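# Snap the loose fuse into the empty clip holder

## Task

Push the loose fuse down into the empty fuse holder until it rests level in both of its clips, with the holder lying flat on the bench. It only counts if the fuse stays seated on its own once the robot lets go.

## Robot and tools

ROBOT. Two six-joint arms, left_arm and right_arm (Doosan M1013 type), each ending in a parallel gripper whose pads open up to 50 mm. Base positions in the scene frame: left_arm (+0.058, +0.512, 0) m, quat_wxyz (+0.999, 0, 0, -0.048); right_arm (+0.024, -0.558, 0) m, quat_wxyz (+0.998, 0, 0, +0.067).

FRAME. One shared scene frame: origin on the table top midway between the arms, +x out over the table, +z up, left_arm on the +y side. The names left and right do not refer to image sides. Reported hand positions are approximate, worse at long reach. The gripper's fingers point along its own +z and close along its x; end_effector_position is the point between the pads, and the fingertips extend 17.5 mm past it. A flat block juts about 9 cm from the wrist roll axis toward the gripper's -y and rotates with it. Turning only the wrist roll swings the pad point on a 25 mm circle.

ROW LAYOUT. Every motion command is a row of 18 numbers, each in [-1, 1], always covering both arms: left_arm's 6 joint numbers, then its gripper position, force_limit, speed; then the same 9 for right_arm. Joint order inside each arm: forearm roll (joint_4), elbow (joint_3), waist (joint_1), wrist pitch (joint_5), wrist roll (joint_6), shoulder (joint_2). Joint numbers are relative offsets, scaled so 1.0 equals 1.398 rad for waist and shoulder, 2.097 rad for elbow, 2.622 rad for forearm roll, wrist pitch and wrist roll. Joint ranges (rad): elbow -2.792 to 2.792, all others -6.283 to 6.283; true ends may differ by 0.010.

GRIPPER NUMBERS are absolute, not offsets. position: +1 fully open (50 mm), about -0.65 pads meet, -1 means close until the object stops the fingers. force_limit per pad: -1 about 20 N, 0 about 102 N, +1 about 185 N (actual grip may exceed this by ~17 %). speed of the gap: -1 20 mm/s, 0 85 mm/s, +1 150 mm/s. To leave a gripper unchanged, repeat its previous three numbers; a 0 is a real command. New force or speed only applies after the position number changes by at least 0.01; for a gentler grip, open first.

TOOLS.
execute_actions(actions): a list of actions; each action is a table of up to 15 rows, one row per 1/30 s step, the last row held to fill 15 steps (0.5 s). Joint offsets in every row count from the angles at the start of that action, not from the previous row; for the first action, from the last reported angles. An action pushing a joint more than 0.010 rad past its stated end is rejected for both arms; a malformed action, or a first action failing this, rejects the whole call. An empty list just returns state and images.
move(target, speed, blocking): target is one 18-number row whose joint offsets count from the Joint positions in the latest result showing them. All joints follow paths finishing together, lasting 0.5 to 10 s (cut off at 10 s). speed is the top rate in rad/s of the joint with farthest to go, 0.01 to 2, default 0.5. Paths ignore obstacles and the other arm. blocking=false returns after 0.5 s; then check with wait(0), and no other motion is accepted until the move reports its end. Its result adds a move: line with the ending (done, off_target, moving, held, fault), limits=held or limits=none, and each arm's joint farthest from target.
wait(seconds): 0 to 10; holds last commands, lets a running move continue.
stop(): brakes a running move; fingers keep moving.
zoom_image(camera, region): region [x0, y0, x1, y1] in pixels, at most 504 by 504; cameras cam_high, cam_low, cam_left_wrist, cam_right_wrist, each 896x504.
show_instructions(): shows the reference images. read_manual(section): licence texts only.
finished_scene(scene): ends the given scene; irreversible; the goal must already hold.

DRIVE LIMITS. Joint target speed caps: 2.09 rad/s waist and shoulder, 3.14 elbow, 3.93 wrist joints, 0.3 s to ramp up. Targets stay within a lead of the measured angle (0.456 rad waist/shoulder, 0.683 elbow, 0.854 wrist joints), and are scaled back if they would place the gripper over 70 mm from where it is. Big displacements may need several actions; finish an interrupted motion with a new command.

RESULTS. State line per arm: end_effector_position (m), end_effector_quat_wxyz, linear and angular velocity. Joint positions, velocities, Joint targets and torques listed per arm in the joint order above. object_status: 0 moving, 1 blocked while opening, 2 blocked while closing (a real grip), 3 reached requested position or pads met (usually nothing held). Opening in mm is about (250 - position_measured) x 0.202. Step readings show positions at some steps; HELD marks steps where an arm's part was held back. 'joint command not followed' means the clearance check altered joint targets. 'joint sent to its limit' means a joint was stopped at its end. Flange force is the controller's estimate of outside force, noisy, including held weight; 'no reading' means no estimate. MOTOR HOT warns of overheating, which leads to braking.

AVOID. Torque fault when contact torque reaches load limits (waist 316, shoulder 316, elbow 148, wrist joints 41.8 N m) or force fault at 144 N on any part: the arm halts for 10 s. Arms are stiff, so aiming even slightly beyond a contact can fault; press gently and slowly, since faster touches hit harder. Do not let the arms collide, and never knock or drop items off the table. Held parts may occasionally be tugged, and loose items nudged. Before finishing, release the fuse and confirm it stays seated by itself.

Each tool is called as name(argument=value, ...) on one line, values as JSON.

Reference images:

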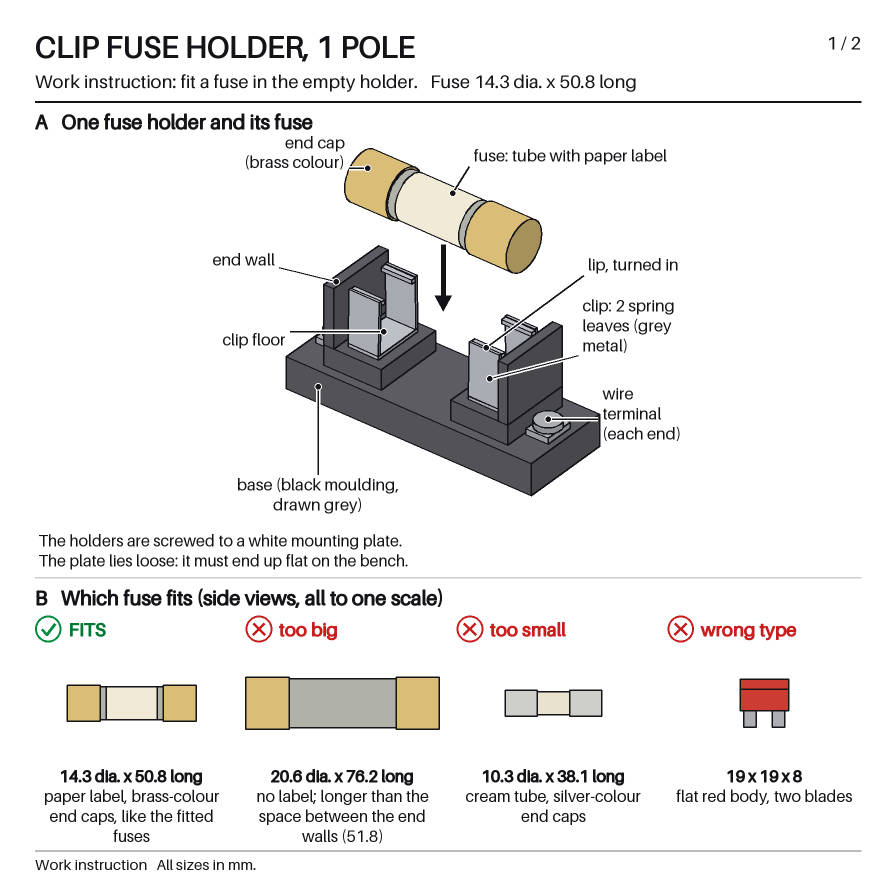

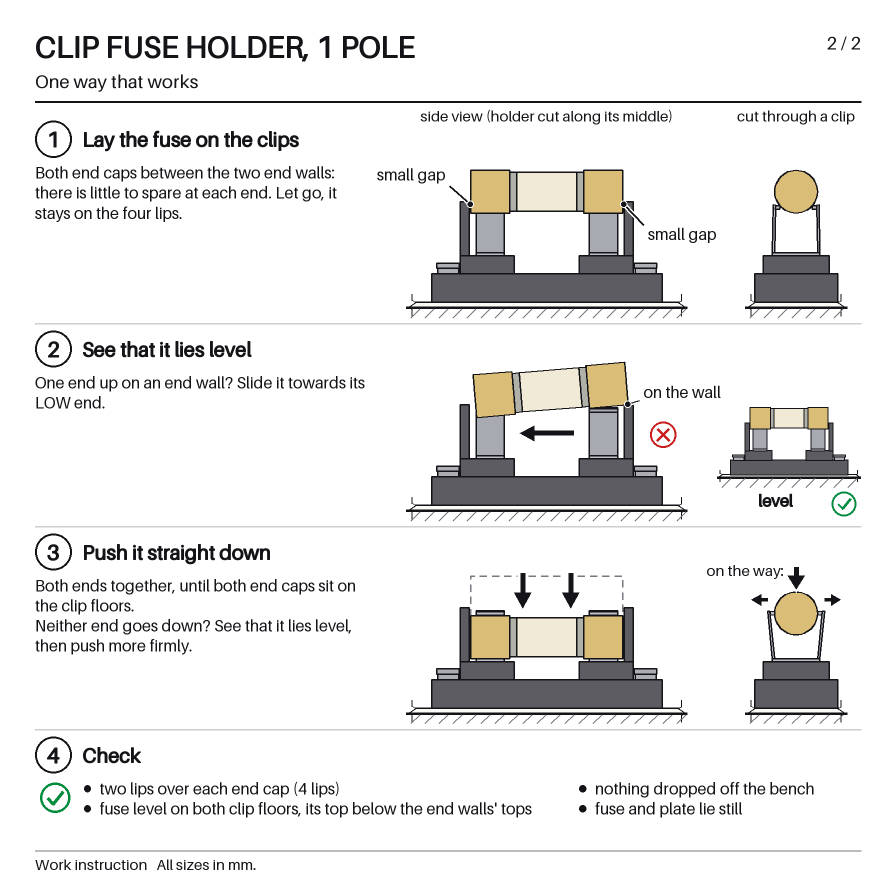

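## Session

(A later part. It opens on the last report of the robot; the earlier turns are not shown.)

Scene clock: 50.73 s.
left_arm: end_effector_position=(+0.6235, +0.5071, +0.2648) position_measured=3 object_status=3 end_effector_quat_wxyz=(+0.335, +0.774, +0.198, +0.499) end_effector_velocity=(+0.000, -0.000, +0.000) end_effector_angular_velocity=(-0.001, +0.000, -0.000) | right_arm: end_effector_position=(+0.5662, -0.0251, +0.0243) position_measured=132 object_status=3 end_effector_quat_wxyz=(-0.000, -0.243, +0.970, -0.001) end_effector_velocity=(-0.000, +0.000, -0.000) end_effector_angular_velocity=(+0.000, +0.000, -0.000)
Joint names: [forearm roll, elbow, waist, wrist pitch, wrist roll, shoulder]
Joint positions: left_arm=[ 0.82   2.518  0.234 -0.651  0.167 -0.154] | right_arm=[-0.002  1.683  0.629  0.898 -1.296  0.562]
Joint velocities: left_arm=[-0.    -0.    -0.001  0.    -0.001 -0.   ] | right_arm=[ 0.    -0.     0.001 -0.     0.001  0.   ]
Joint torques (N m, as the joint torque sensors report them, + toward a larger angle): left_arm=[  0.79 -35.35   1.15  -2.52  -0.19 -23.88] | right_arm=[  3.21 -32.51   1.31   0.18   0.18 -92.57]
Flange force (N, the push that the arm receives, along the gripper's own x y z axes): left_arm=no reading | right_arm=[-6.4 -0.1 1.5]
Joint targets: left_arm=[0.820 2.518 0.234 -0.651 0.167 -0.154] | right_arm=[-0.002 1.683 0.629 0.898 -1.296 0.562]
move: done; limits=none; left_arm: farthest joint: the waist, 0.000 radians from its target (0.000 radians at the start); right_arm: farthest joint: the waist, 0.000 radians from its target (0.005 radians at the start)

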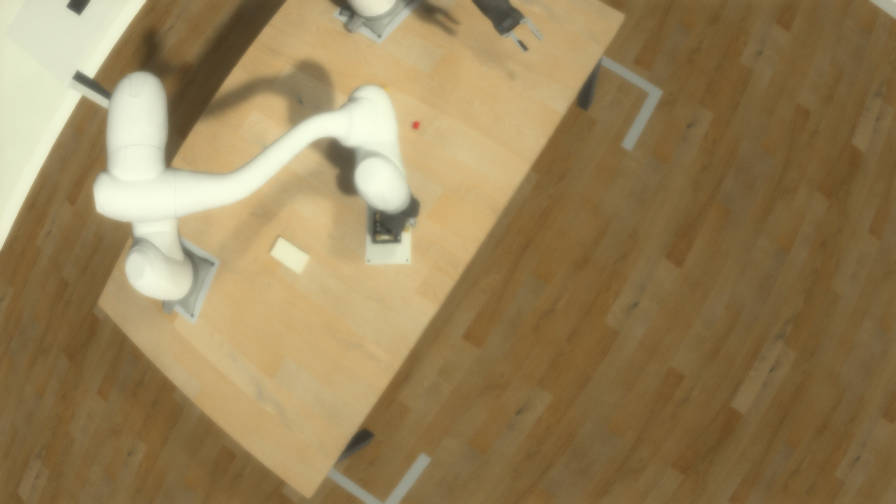

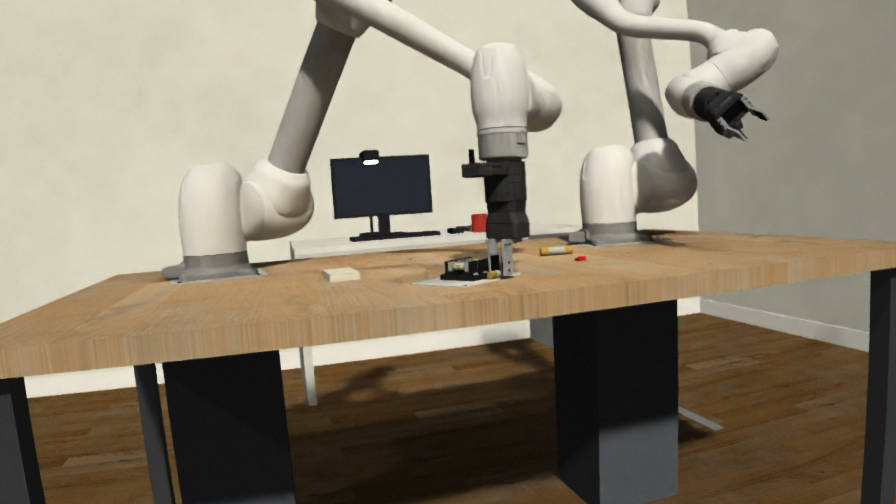

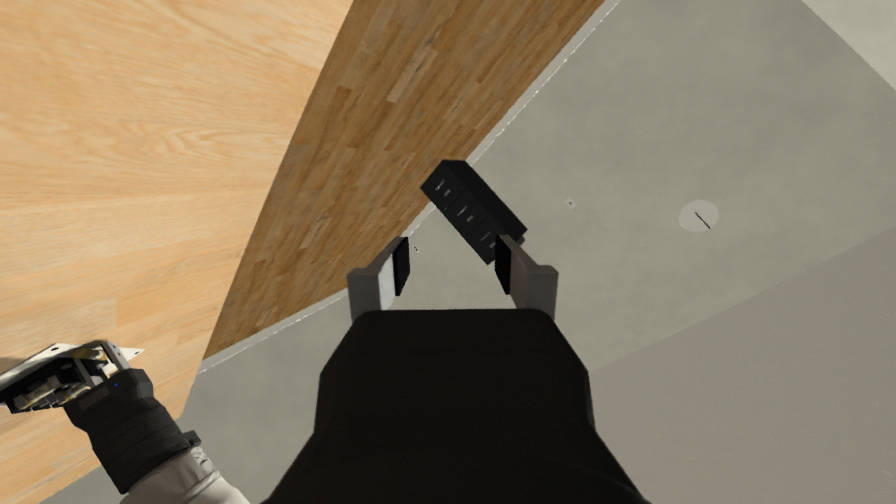

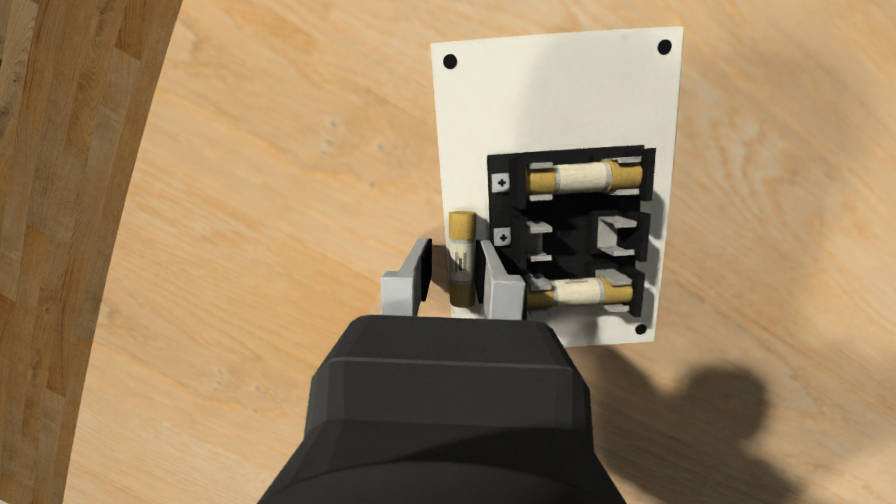

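move(target=[0,0,0,0,0,0,1,-0.5,0, 0,0,0,0,0,0,-1,-0.5,-0.6])

move(target=[0,0,0,0,0,0,1,-0.5,0, 0,-0.0135,0,0.0275,0,-0.0313,-1,-0.5,-0.6], speed=0.1)

Scene clock: 54.43 s.
left_arm: end_effector_position=(+0.6235, +0.5071, +0.2648) position_measured=3 object_status=3 end_effector_quat_wxyz=(+0.335, +0.774, +0.198, +0.499) end_effector_velocity=(-0.000, -0.000, -0.002) end_effector_angular_velocity=(+0.001, +0.002, -0.001) | right_arm: end_effector_position=(+0.5662, -0.0251, +0.0243) position_measured=192 object_status=2 end_effector_quat_wxyz=(-0.000, -0.243, +0.970, -0.001) end_effector_velocity=(+0.000, +0.001, +0.001) end_effector_angular_velocity=(+0.001, -0.000, +0.000)
Joint names: [forearm roll, elbow, waist, wrist pitch, wrist roll, shoulder]
Joint positions: left_arm=[ 0.82   2.518  0.234 -0.651  0.167 -0.154] | right_arm=[-0.002  1.683  0.629  0.898 -1.296  0.562]
Joint velocities: left_arm=[ 0.001  0.001  0.    -0.     0.001  0.001] | right_arm=[ 0.    -0.001  0.     0.001  0.    -0.   ]
Joint torques (N m, as the joint torque sensors report them, + toward a larger angle): left_arm=[  1.02 -35.37   1.47  -2.69  -0.19 -21.83] | right_arm=[  3.18 -32.6    0.98   0.07  -0.22 -92.95]
Flange force (N, the push that the arm receives, along the gripper's own x y z axes): left_arm=no reading | right_arm=[-6.6 0.9 1.5]
Joint targets: left_arm=[0.820 2.518 0.234 -0.651 0.167 -0.154] | right_arm=[-0.002 1.683 0.629 0.898 -1.296 0.562]
move: done; limits=none; left_arm: farthest joint: the waist, 0.000 radians from its target (0.000 radians at the start); right_arm: farthest joint: the waist, 0.000 radians from its target (0.000 radians at the start)

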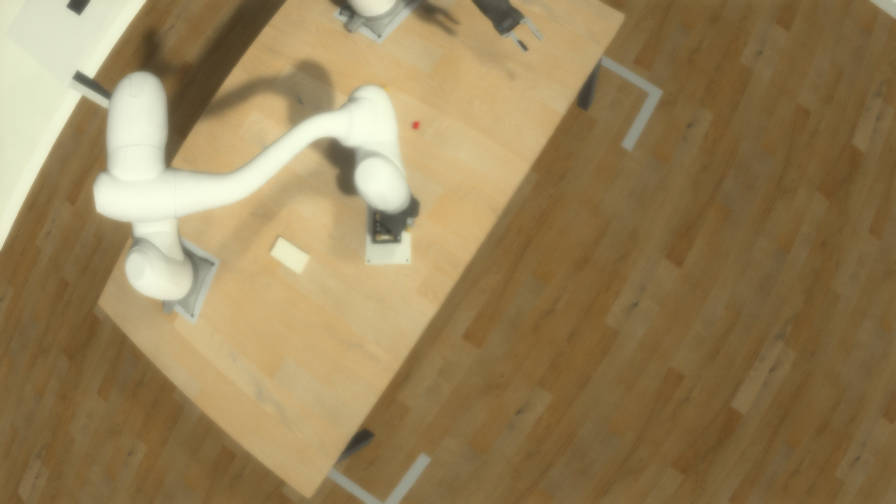

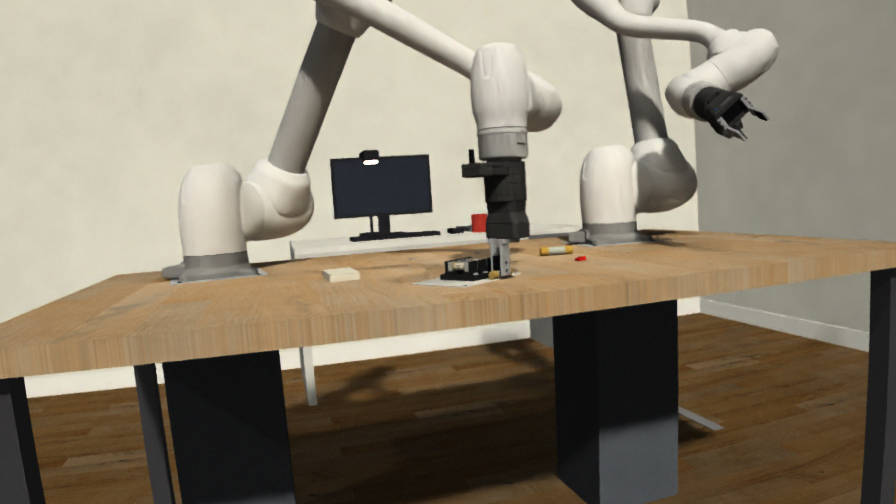

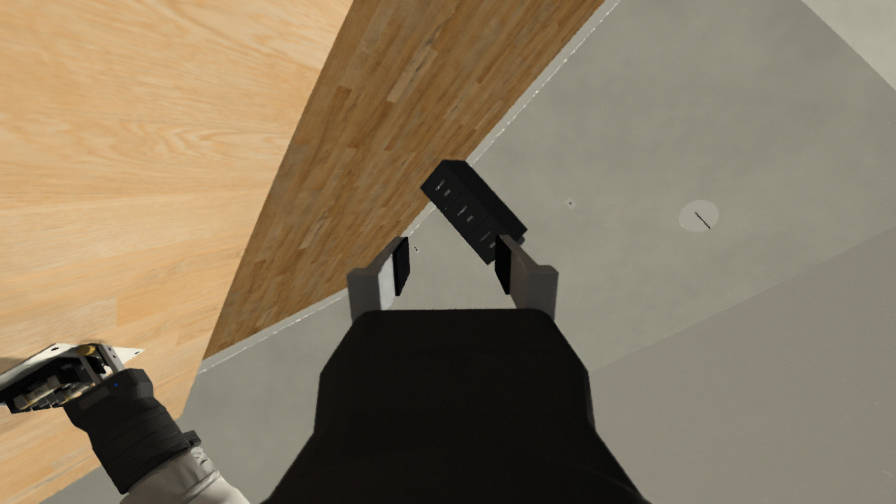

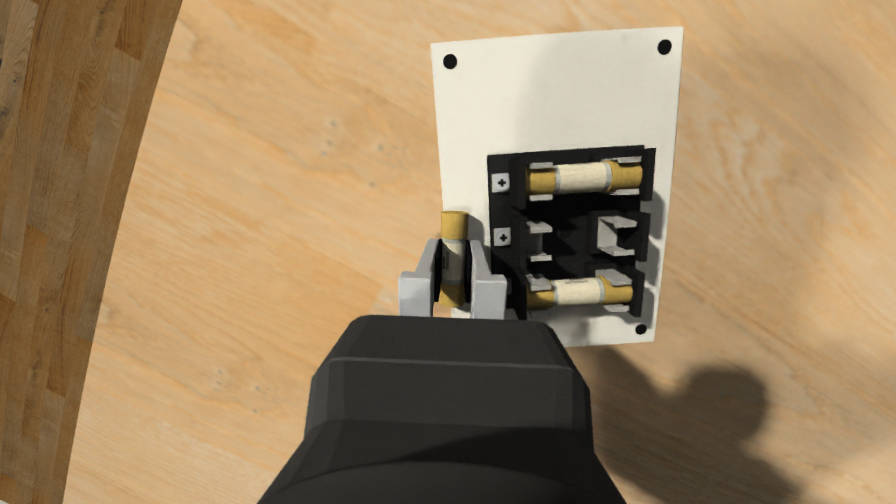

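Scene clock: 55.47 s.
left_arm: end_effector_position=(+0.6235, +0.5071, +0.2648) position_measured=3 object_status=3 end_effector_quat_wxyz=(+0.335, +0.774, +0.198, +0.499) end_effector_velocity=(-0.001, +0.000, -0.001) end_effector_angular_velocity=(-0.001, +0.001, +0.001) | right_arm: end_effector_position=(+0.5667, -0.0246, +0.0705) position_measured=192 object_status=2 end_effector_quat_wxyz=(-0.000, -0.243, +0.970, -0.001) end_effector_velocity=(-0.001, -0.001, -0.000) end_effector_angular_velocity=(-0.000, +0.001, -0.001)
Joint names: [forearm roll, elbow, waist, wrist pitch, wrist roll, shoulder]
Joint positions: left_arm=[ 0.82   2.518  0.234 -0.651  0.167 -0.154] | right_arm=[-0.002  1.654  0.629  0.97  -1.296  0.518]
Joint velocities: left_arm=[-0.001  0.001  0.    -0.     0.     0.   ] | right_arm=[ 0.     0.001 -0.    -0.     0.001 -0.   ]
Joint torques (N m, as the joint torque sensors report them, + toward a larger angle): left_arm=[  0.98 -35.     1.36  -2.43  -0.29 -22.87] | right_arm=[  3.74 -34.84  -0.42   0.17   0.33 -89.95]
Flange force (N, the push that the arm receives, along the gripper's own x y z axes): left_arm=no reading | right_arm=[-4.0 1.6 1.0]
Joint targets: left_arm=[0.820 2.518 0.234 -0.651 0.167 -0.154] | right_arm=[-0.002 1.654 0.629 0.970 -1.296 0.518]
move: done; limits=none; left_arm: farthest joint: the waist, 0.000 radians from its target (0.000 radians at the start); right_arm: farthest joint: the waist, 0.000 radians from its target (0.000 radians at the start)

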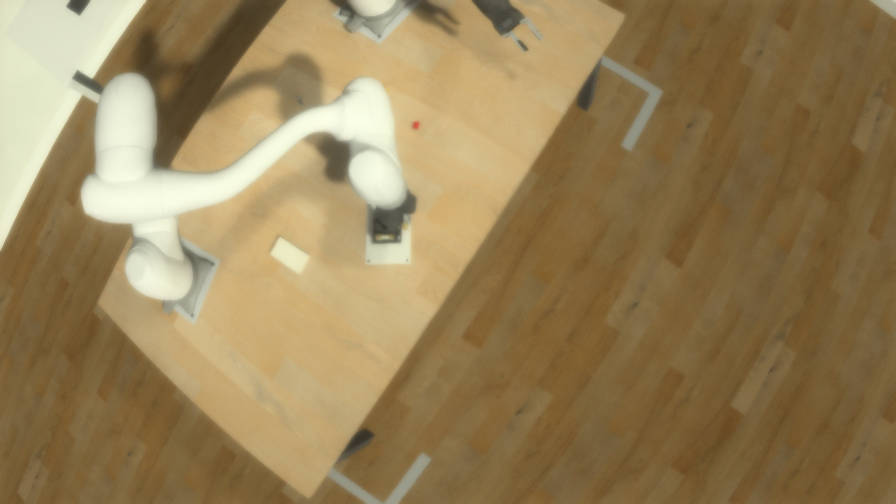

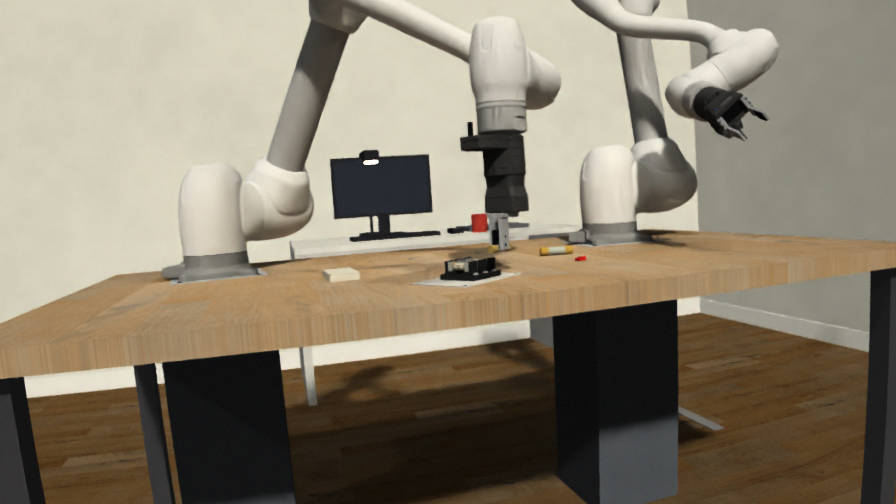

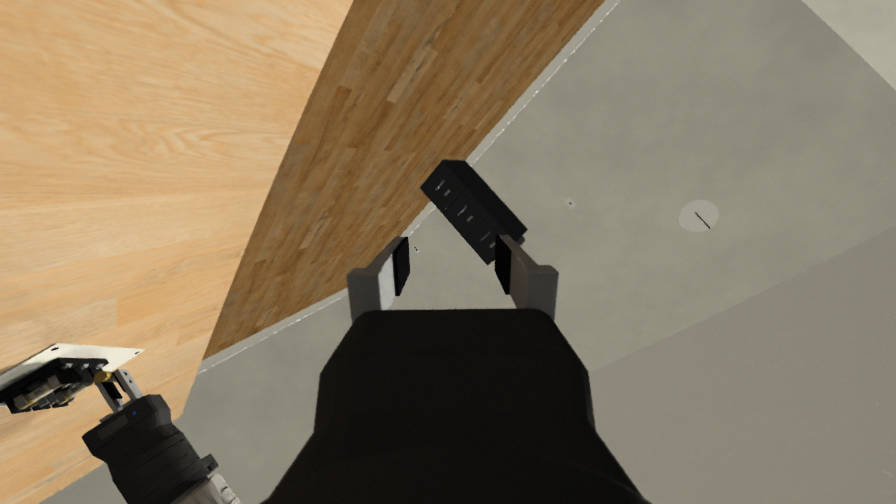

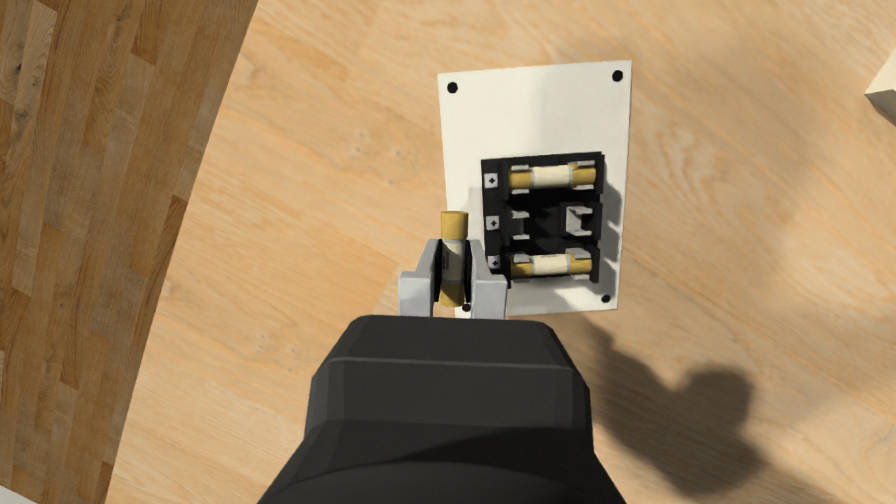

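move(target=[0,0,0,0,0,0,1,-0.5,0, 0,0.0486,-0.0243,-0.0179,0.566,-0.0386,-1,-0.5,-0.6], speed=0.9)

zoom_image(camera="cam_right_wrist", region=[340, 150, 570, 330])

zoom_image(camera="cam_low", region=[420, 220, 560, 300])

Scene clock: 61.73 s.
left_arm: end_effector_position=(+0.6235, +0.5071, +0.2648) position_measured=3 object_status=3 end_effector_quat_wxyz=(+0.335, +0.774, +0.198, +0.499) end_effector_velocity=(+0.000, +0.000, +0.002) end_effector_angular_velocity=(-0.001, -0.004, +0.002) | right_arm: end_effector_position=(+0.5182, -0.0642, +0.0646) position_measured=192 object_status=2 end_effector_quat_wxyz=(+0.000, +0.492, +0.871, -0.001) end_effector_velocity=(-0.000, -0.001, -0.000) end_effector_angular_velocity=(-0.000, +0.001, -0.002)
Joint names: [forearm roll, elbow, waist, wrist pitch, wrist roll, shoulder]
Joint positions: left_arm=[ 0.82   2.518  0.234 -0.651  0.167 -0.154] | right_arm=[-0.002  1.756  0.595  0.923  0.188  0.464]
Joint velocities: left_arm=[-0.003 -0.001 -0.    -0.     0.    -0.003] | right_arm=[ 0.001  0.001 -0.001  0.001  0.001  0.   ]
Joint torques (N m, as the joint torque sensors report them, + toward a larger angle): left_arm=[  1.15 -34.91   1.65  -2.43  -0.11 -23.06] | right_arm=[  3.61 -34.26   2.41  -0.09   0.19 -83.25]
Flange force (N, the push that the arm receives, along the gripper's own x y z axes): left_arm=no reading | right_arm=[-3.3 3.4 0.7]
Joint targets: left_arm=[0.820 2.518 0.234 -0.651 0.167 -0.154] | right_arm=[-0.002 1.756 0.595 0.923 0.188 0.464]
move: done; limits=none; left_arm: farthest joint: the waist, 0.000 radians from its target (0.000 radians at the start); right_arm: farthest joint: the waist, 0.000 radians from its target (0.034 radians at the start)

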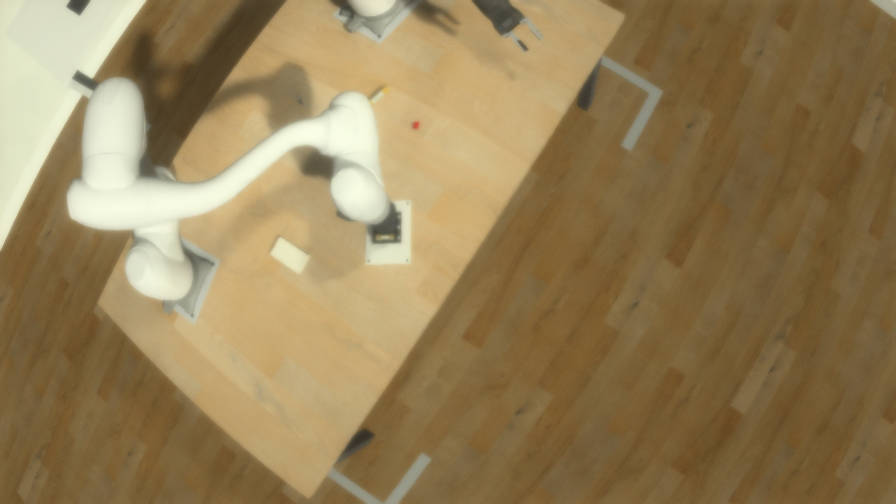

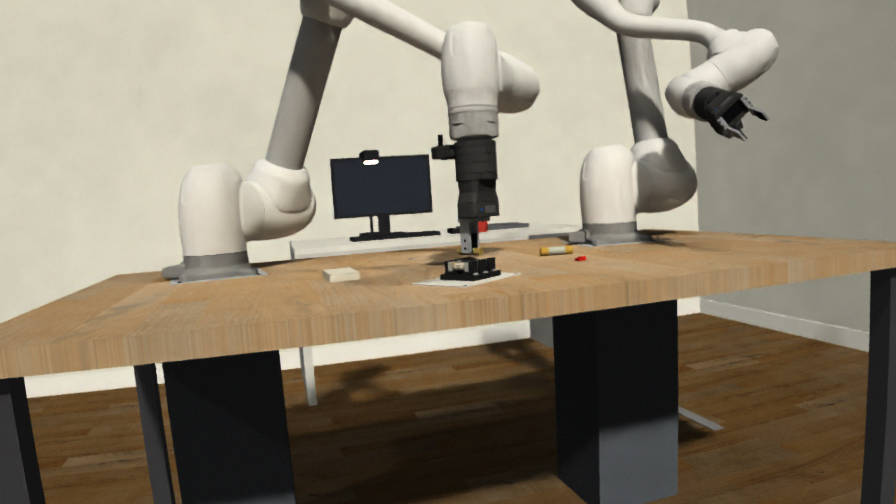

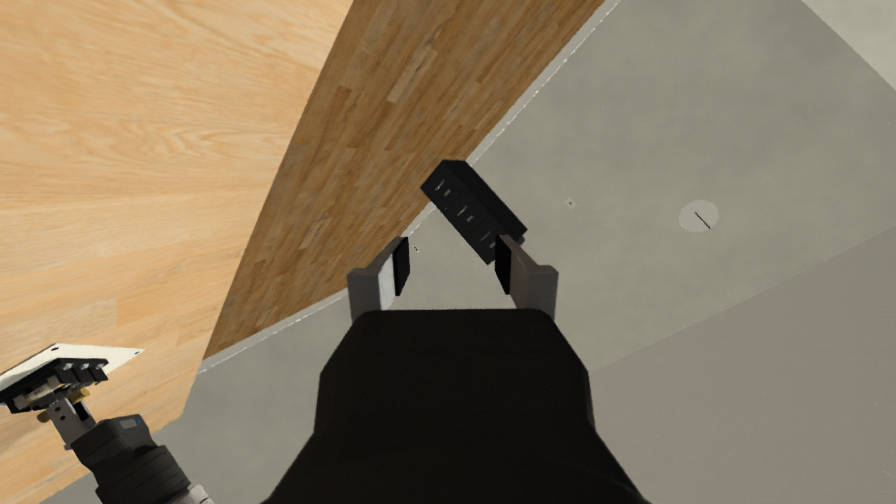

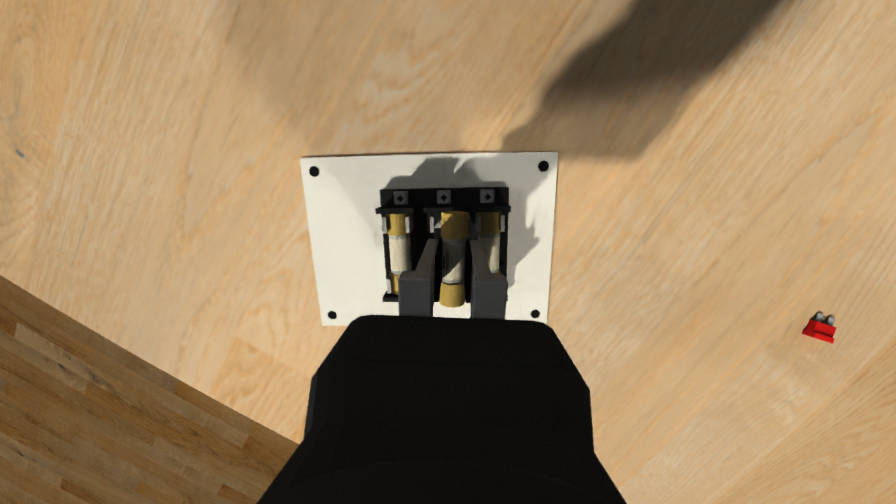

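Region (340, 150, 570, 330) of cam_right_wrist's 896x504 image, scaled by 2.191, with more detail than that image has; it fills the top 394 rows of this view, and the rest is white.

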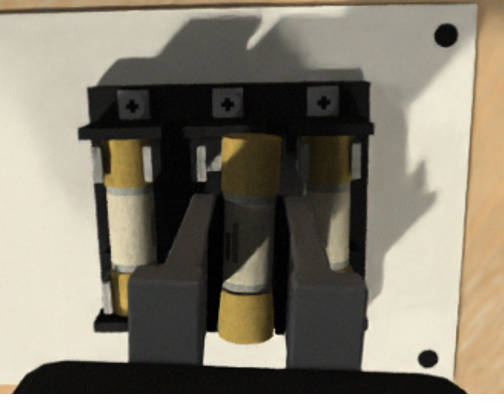

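Region (420, 220, 560, 300) of cam_low's 896x504 image, scaled by 3.600, with more detail than that image has; it fills the top 288 rows of this view, and the rest is white.

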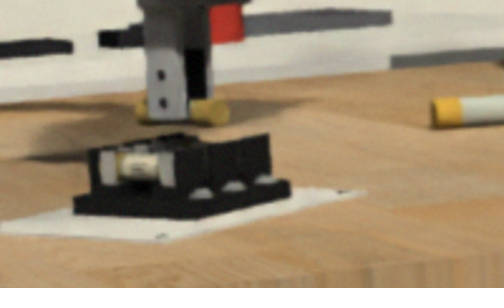

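move(target=[0,0,0,0,0,0,1,-0.5,0, 0,-0.0018,-0.0057,-0.0037,-0.021,0.0096,-1,-0.5,-0.6], speed=0.06)

zoom_image(camera="cam_right_wrist", region=[340, 150, 570, 330])

zoom_image(camera="cam_low", region=[420, 220, 560, 300])

Scene clock: 68.63 s.
left_arm: end_effector_position=(+0.6235, +0.5071, +0.2648) position_measured=3 object_status=3 end_effector_quat_wxyz=(+0.335, +0.774, +0.198, +0.499) end_effector_velocity=(-0.000, -0.000, -0.002) end_effector_angular_velocity=(+0.001, +0.003, -0.000) | right_arm: end_effector_position=(+0.5260, -0.0665, +0.0566) position_measured=192 object_status=2 end_effector_quat_wxyz=(+0.000, +0.471, +0.882, -0.001) end_effector_velocity=(+0.001, +0.000, -0.000) end_effector_angular_velocity=(+0.001, -0.000, -0.002)
Joint names: [forearm roll, elbow, waist, wrist pitch, wrist roll, shoulder]
Joint positions: left_arm=[ 0.82   2.518  0.234 -0.651  0.167 -0.154] | right_arm=[-0.002  1.752  0.587  0.913  0.133  0.478]
Joint velocities: left_arm=[ 0.001  0.    -0.     0.001  0.     0.002] | right_arm=[ 0.001 -0.001 -0.001 -0.     0.001  0.001]
Joint torques (N m, as the joint torque sensors report them, + toward a larger angle): left_arm=[  1.15 -35.36   1.51  -2.62  -0.17 -22.44] | right_arm=[  2.87 -26.55  -0.55  -1.74   0.02 -69.37]
Flange force (N, the push that the arm receives, along the gripper's own x y z axes): left_arm=no reading | right_arm=[0.6 0.8 -21.8]
Joint targets: left_arm=[0.820 2.518 0.234 -0.651 0.167 -0.154] | right_arm=[-0.002 1.753 0.587 0.913 0.133 0.478]
move: done; limits=none; left_arm: farthest joint: the waist, 0.000 radians from its target (0.000 radians at the start); right_arm: farthest joint: the waist, 0.000 radians from its target (0.008 radians at the start)

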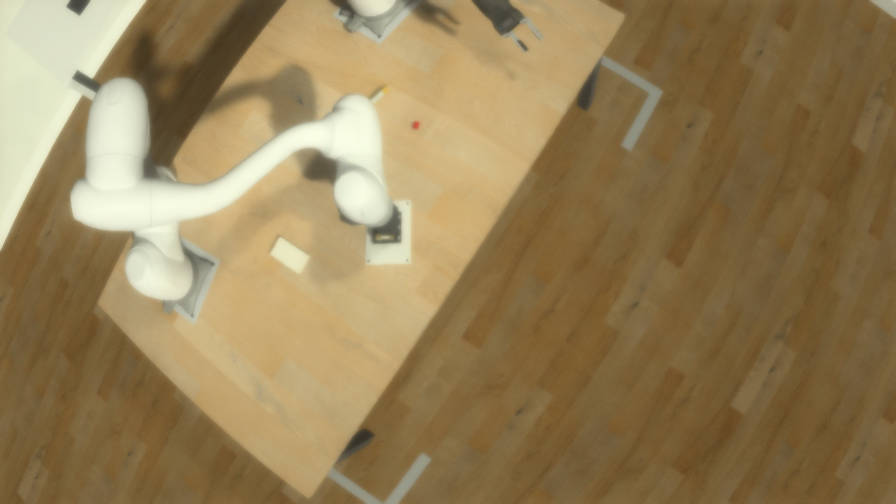

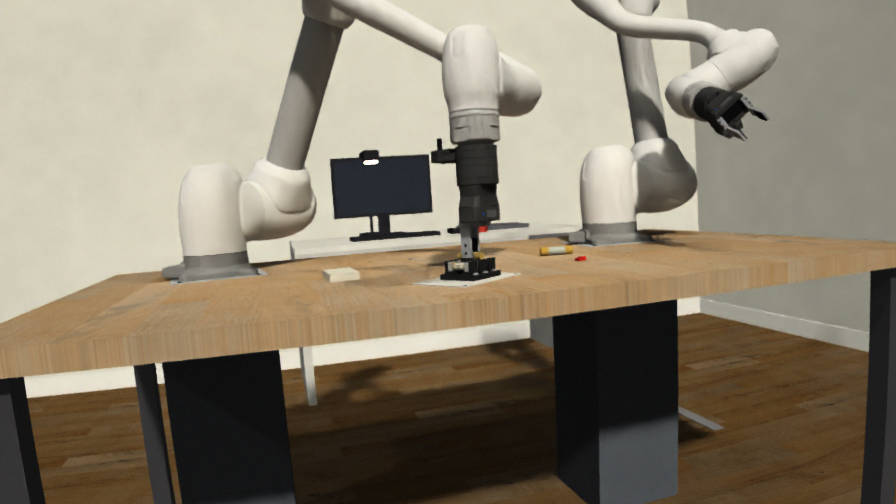

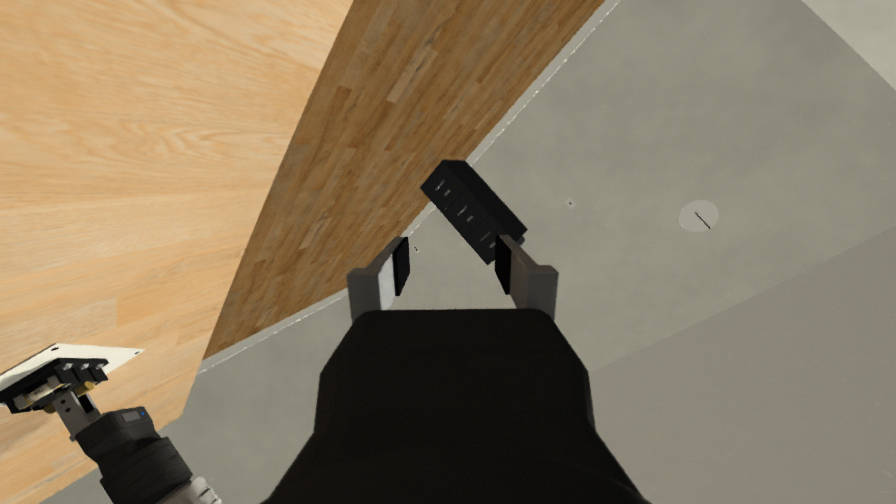

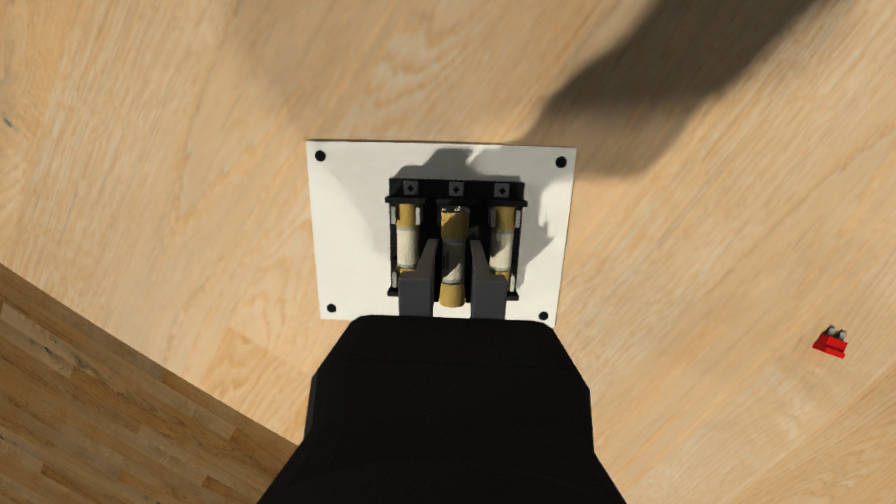

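Region (340, 150, 570, 330) of cam_right_wrist's 896x504 image, scaled by 2.191, with more detail than that image has; it fills the top 394 rows of this view, and the rest is white.

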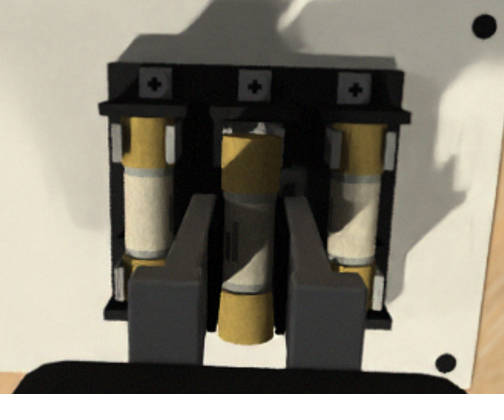

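Region (420, 220, 560, 300) of cam_low's 896x504 image, scaled by 3.600, with more detail than that image has; it fills the top 288 rows of this view, and the rest is white.

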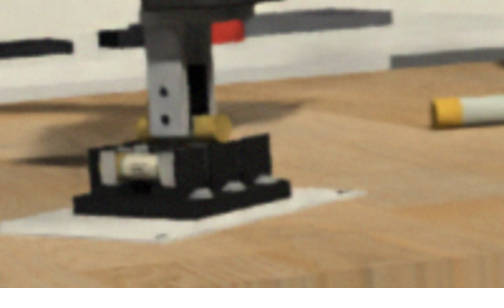

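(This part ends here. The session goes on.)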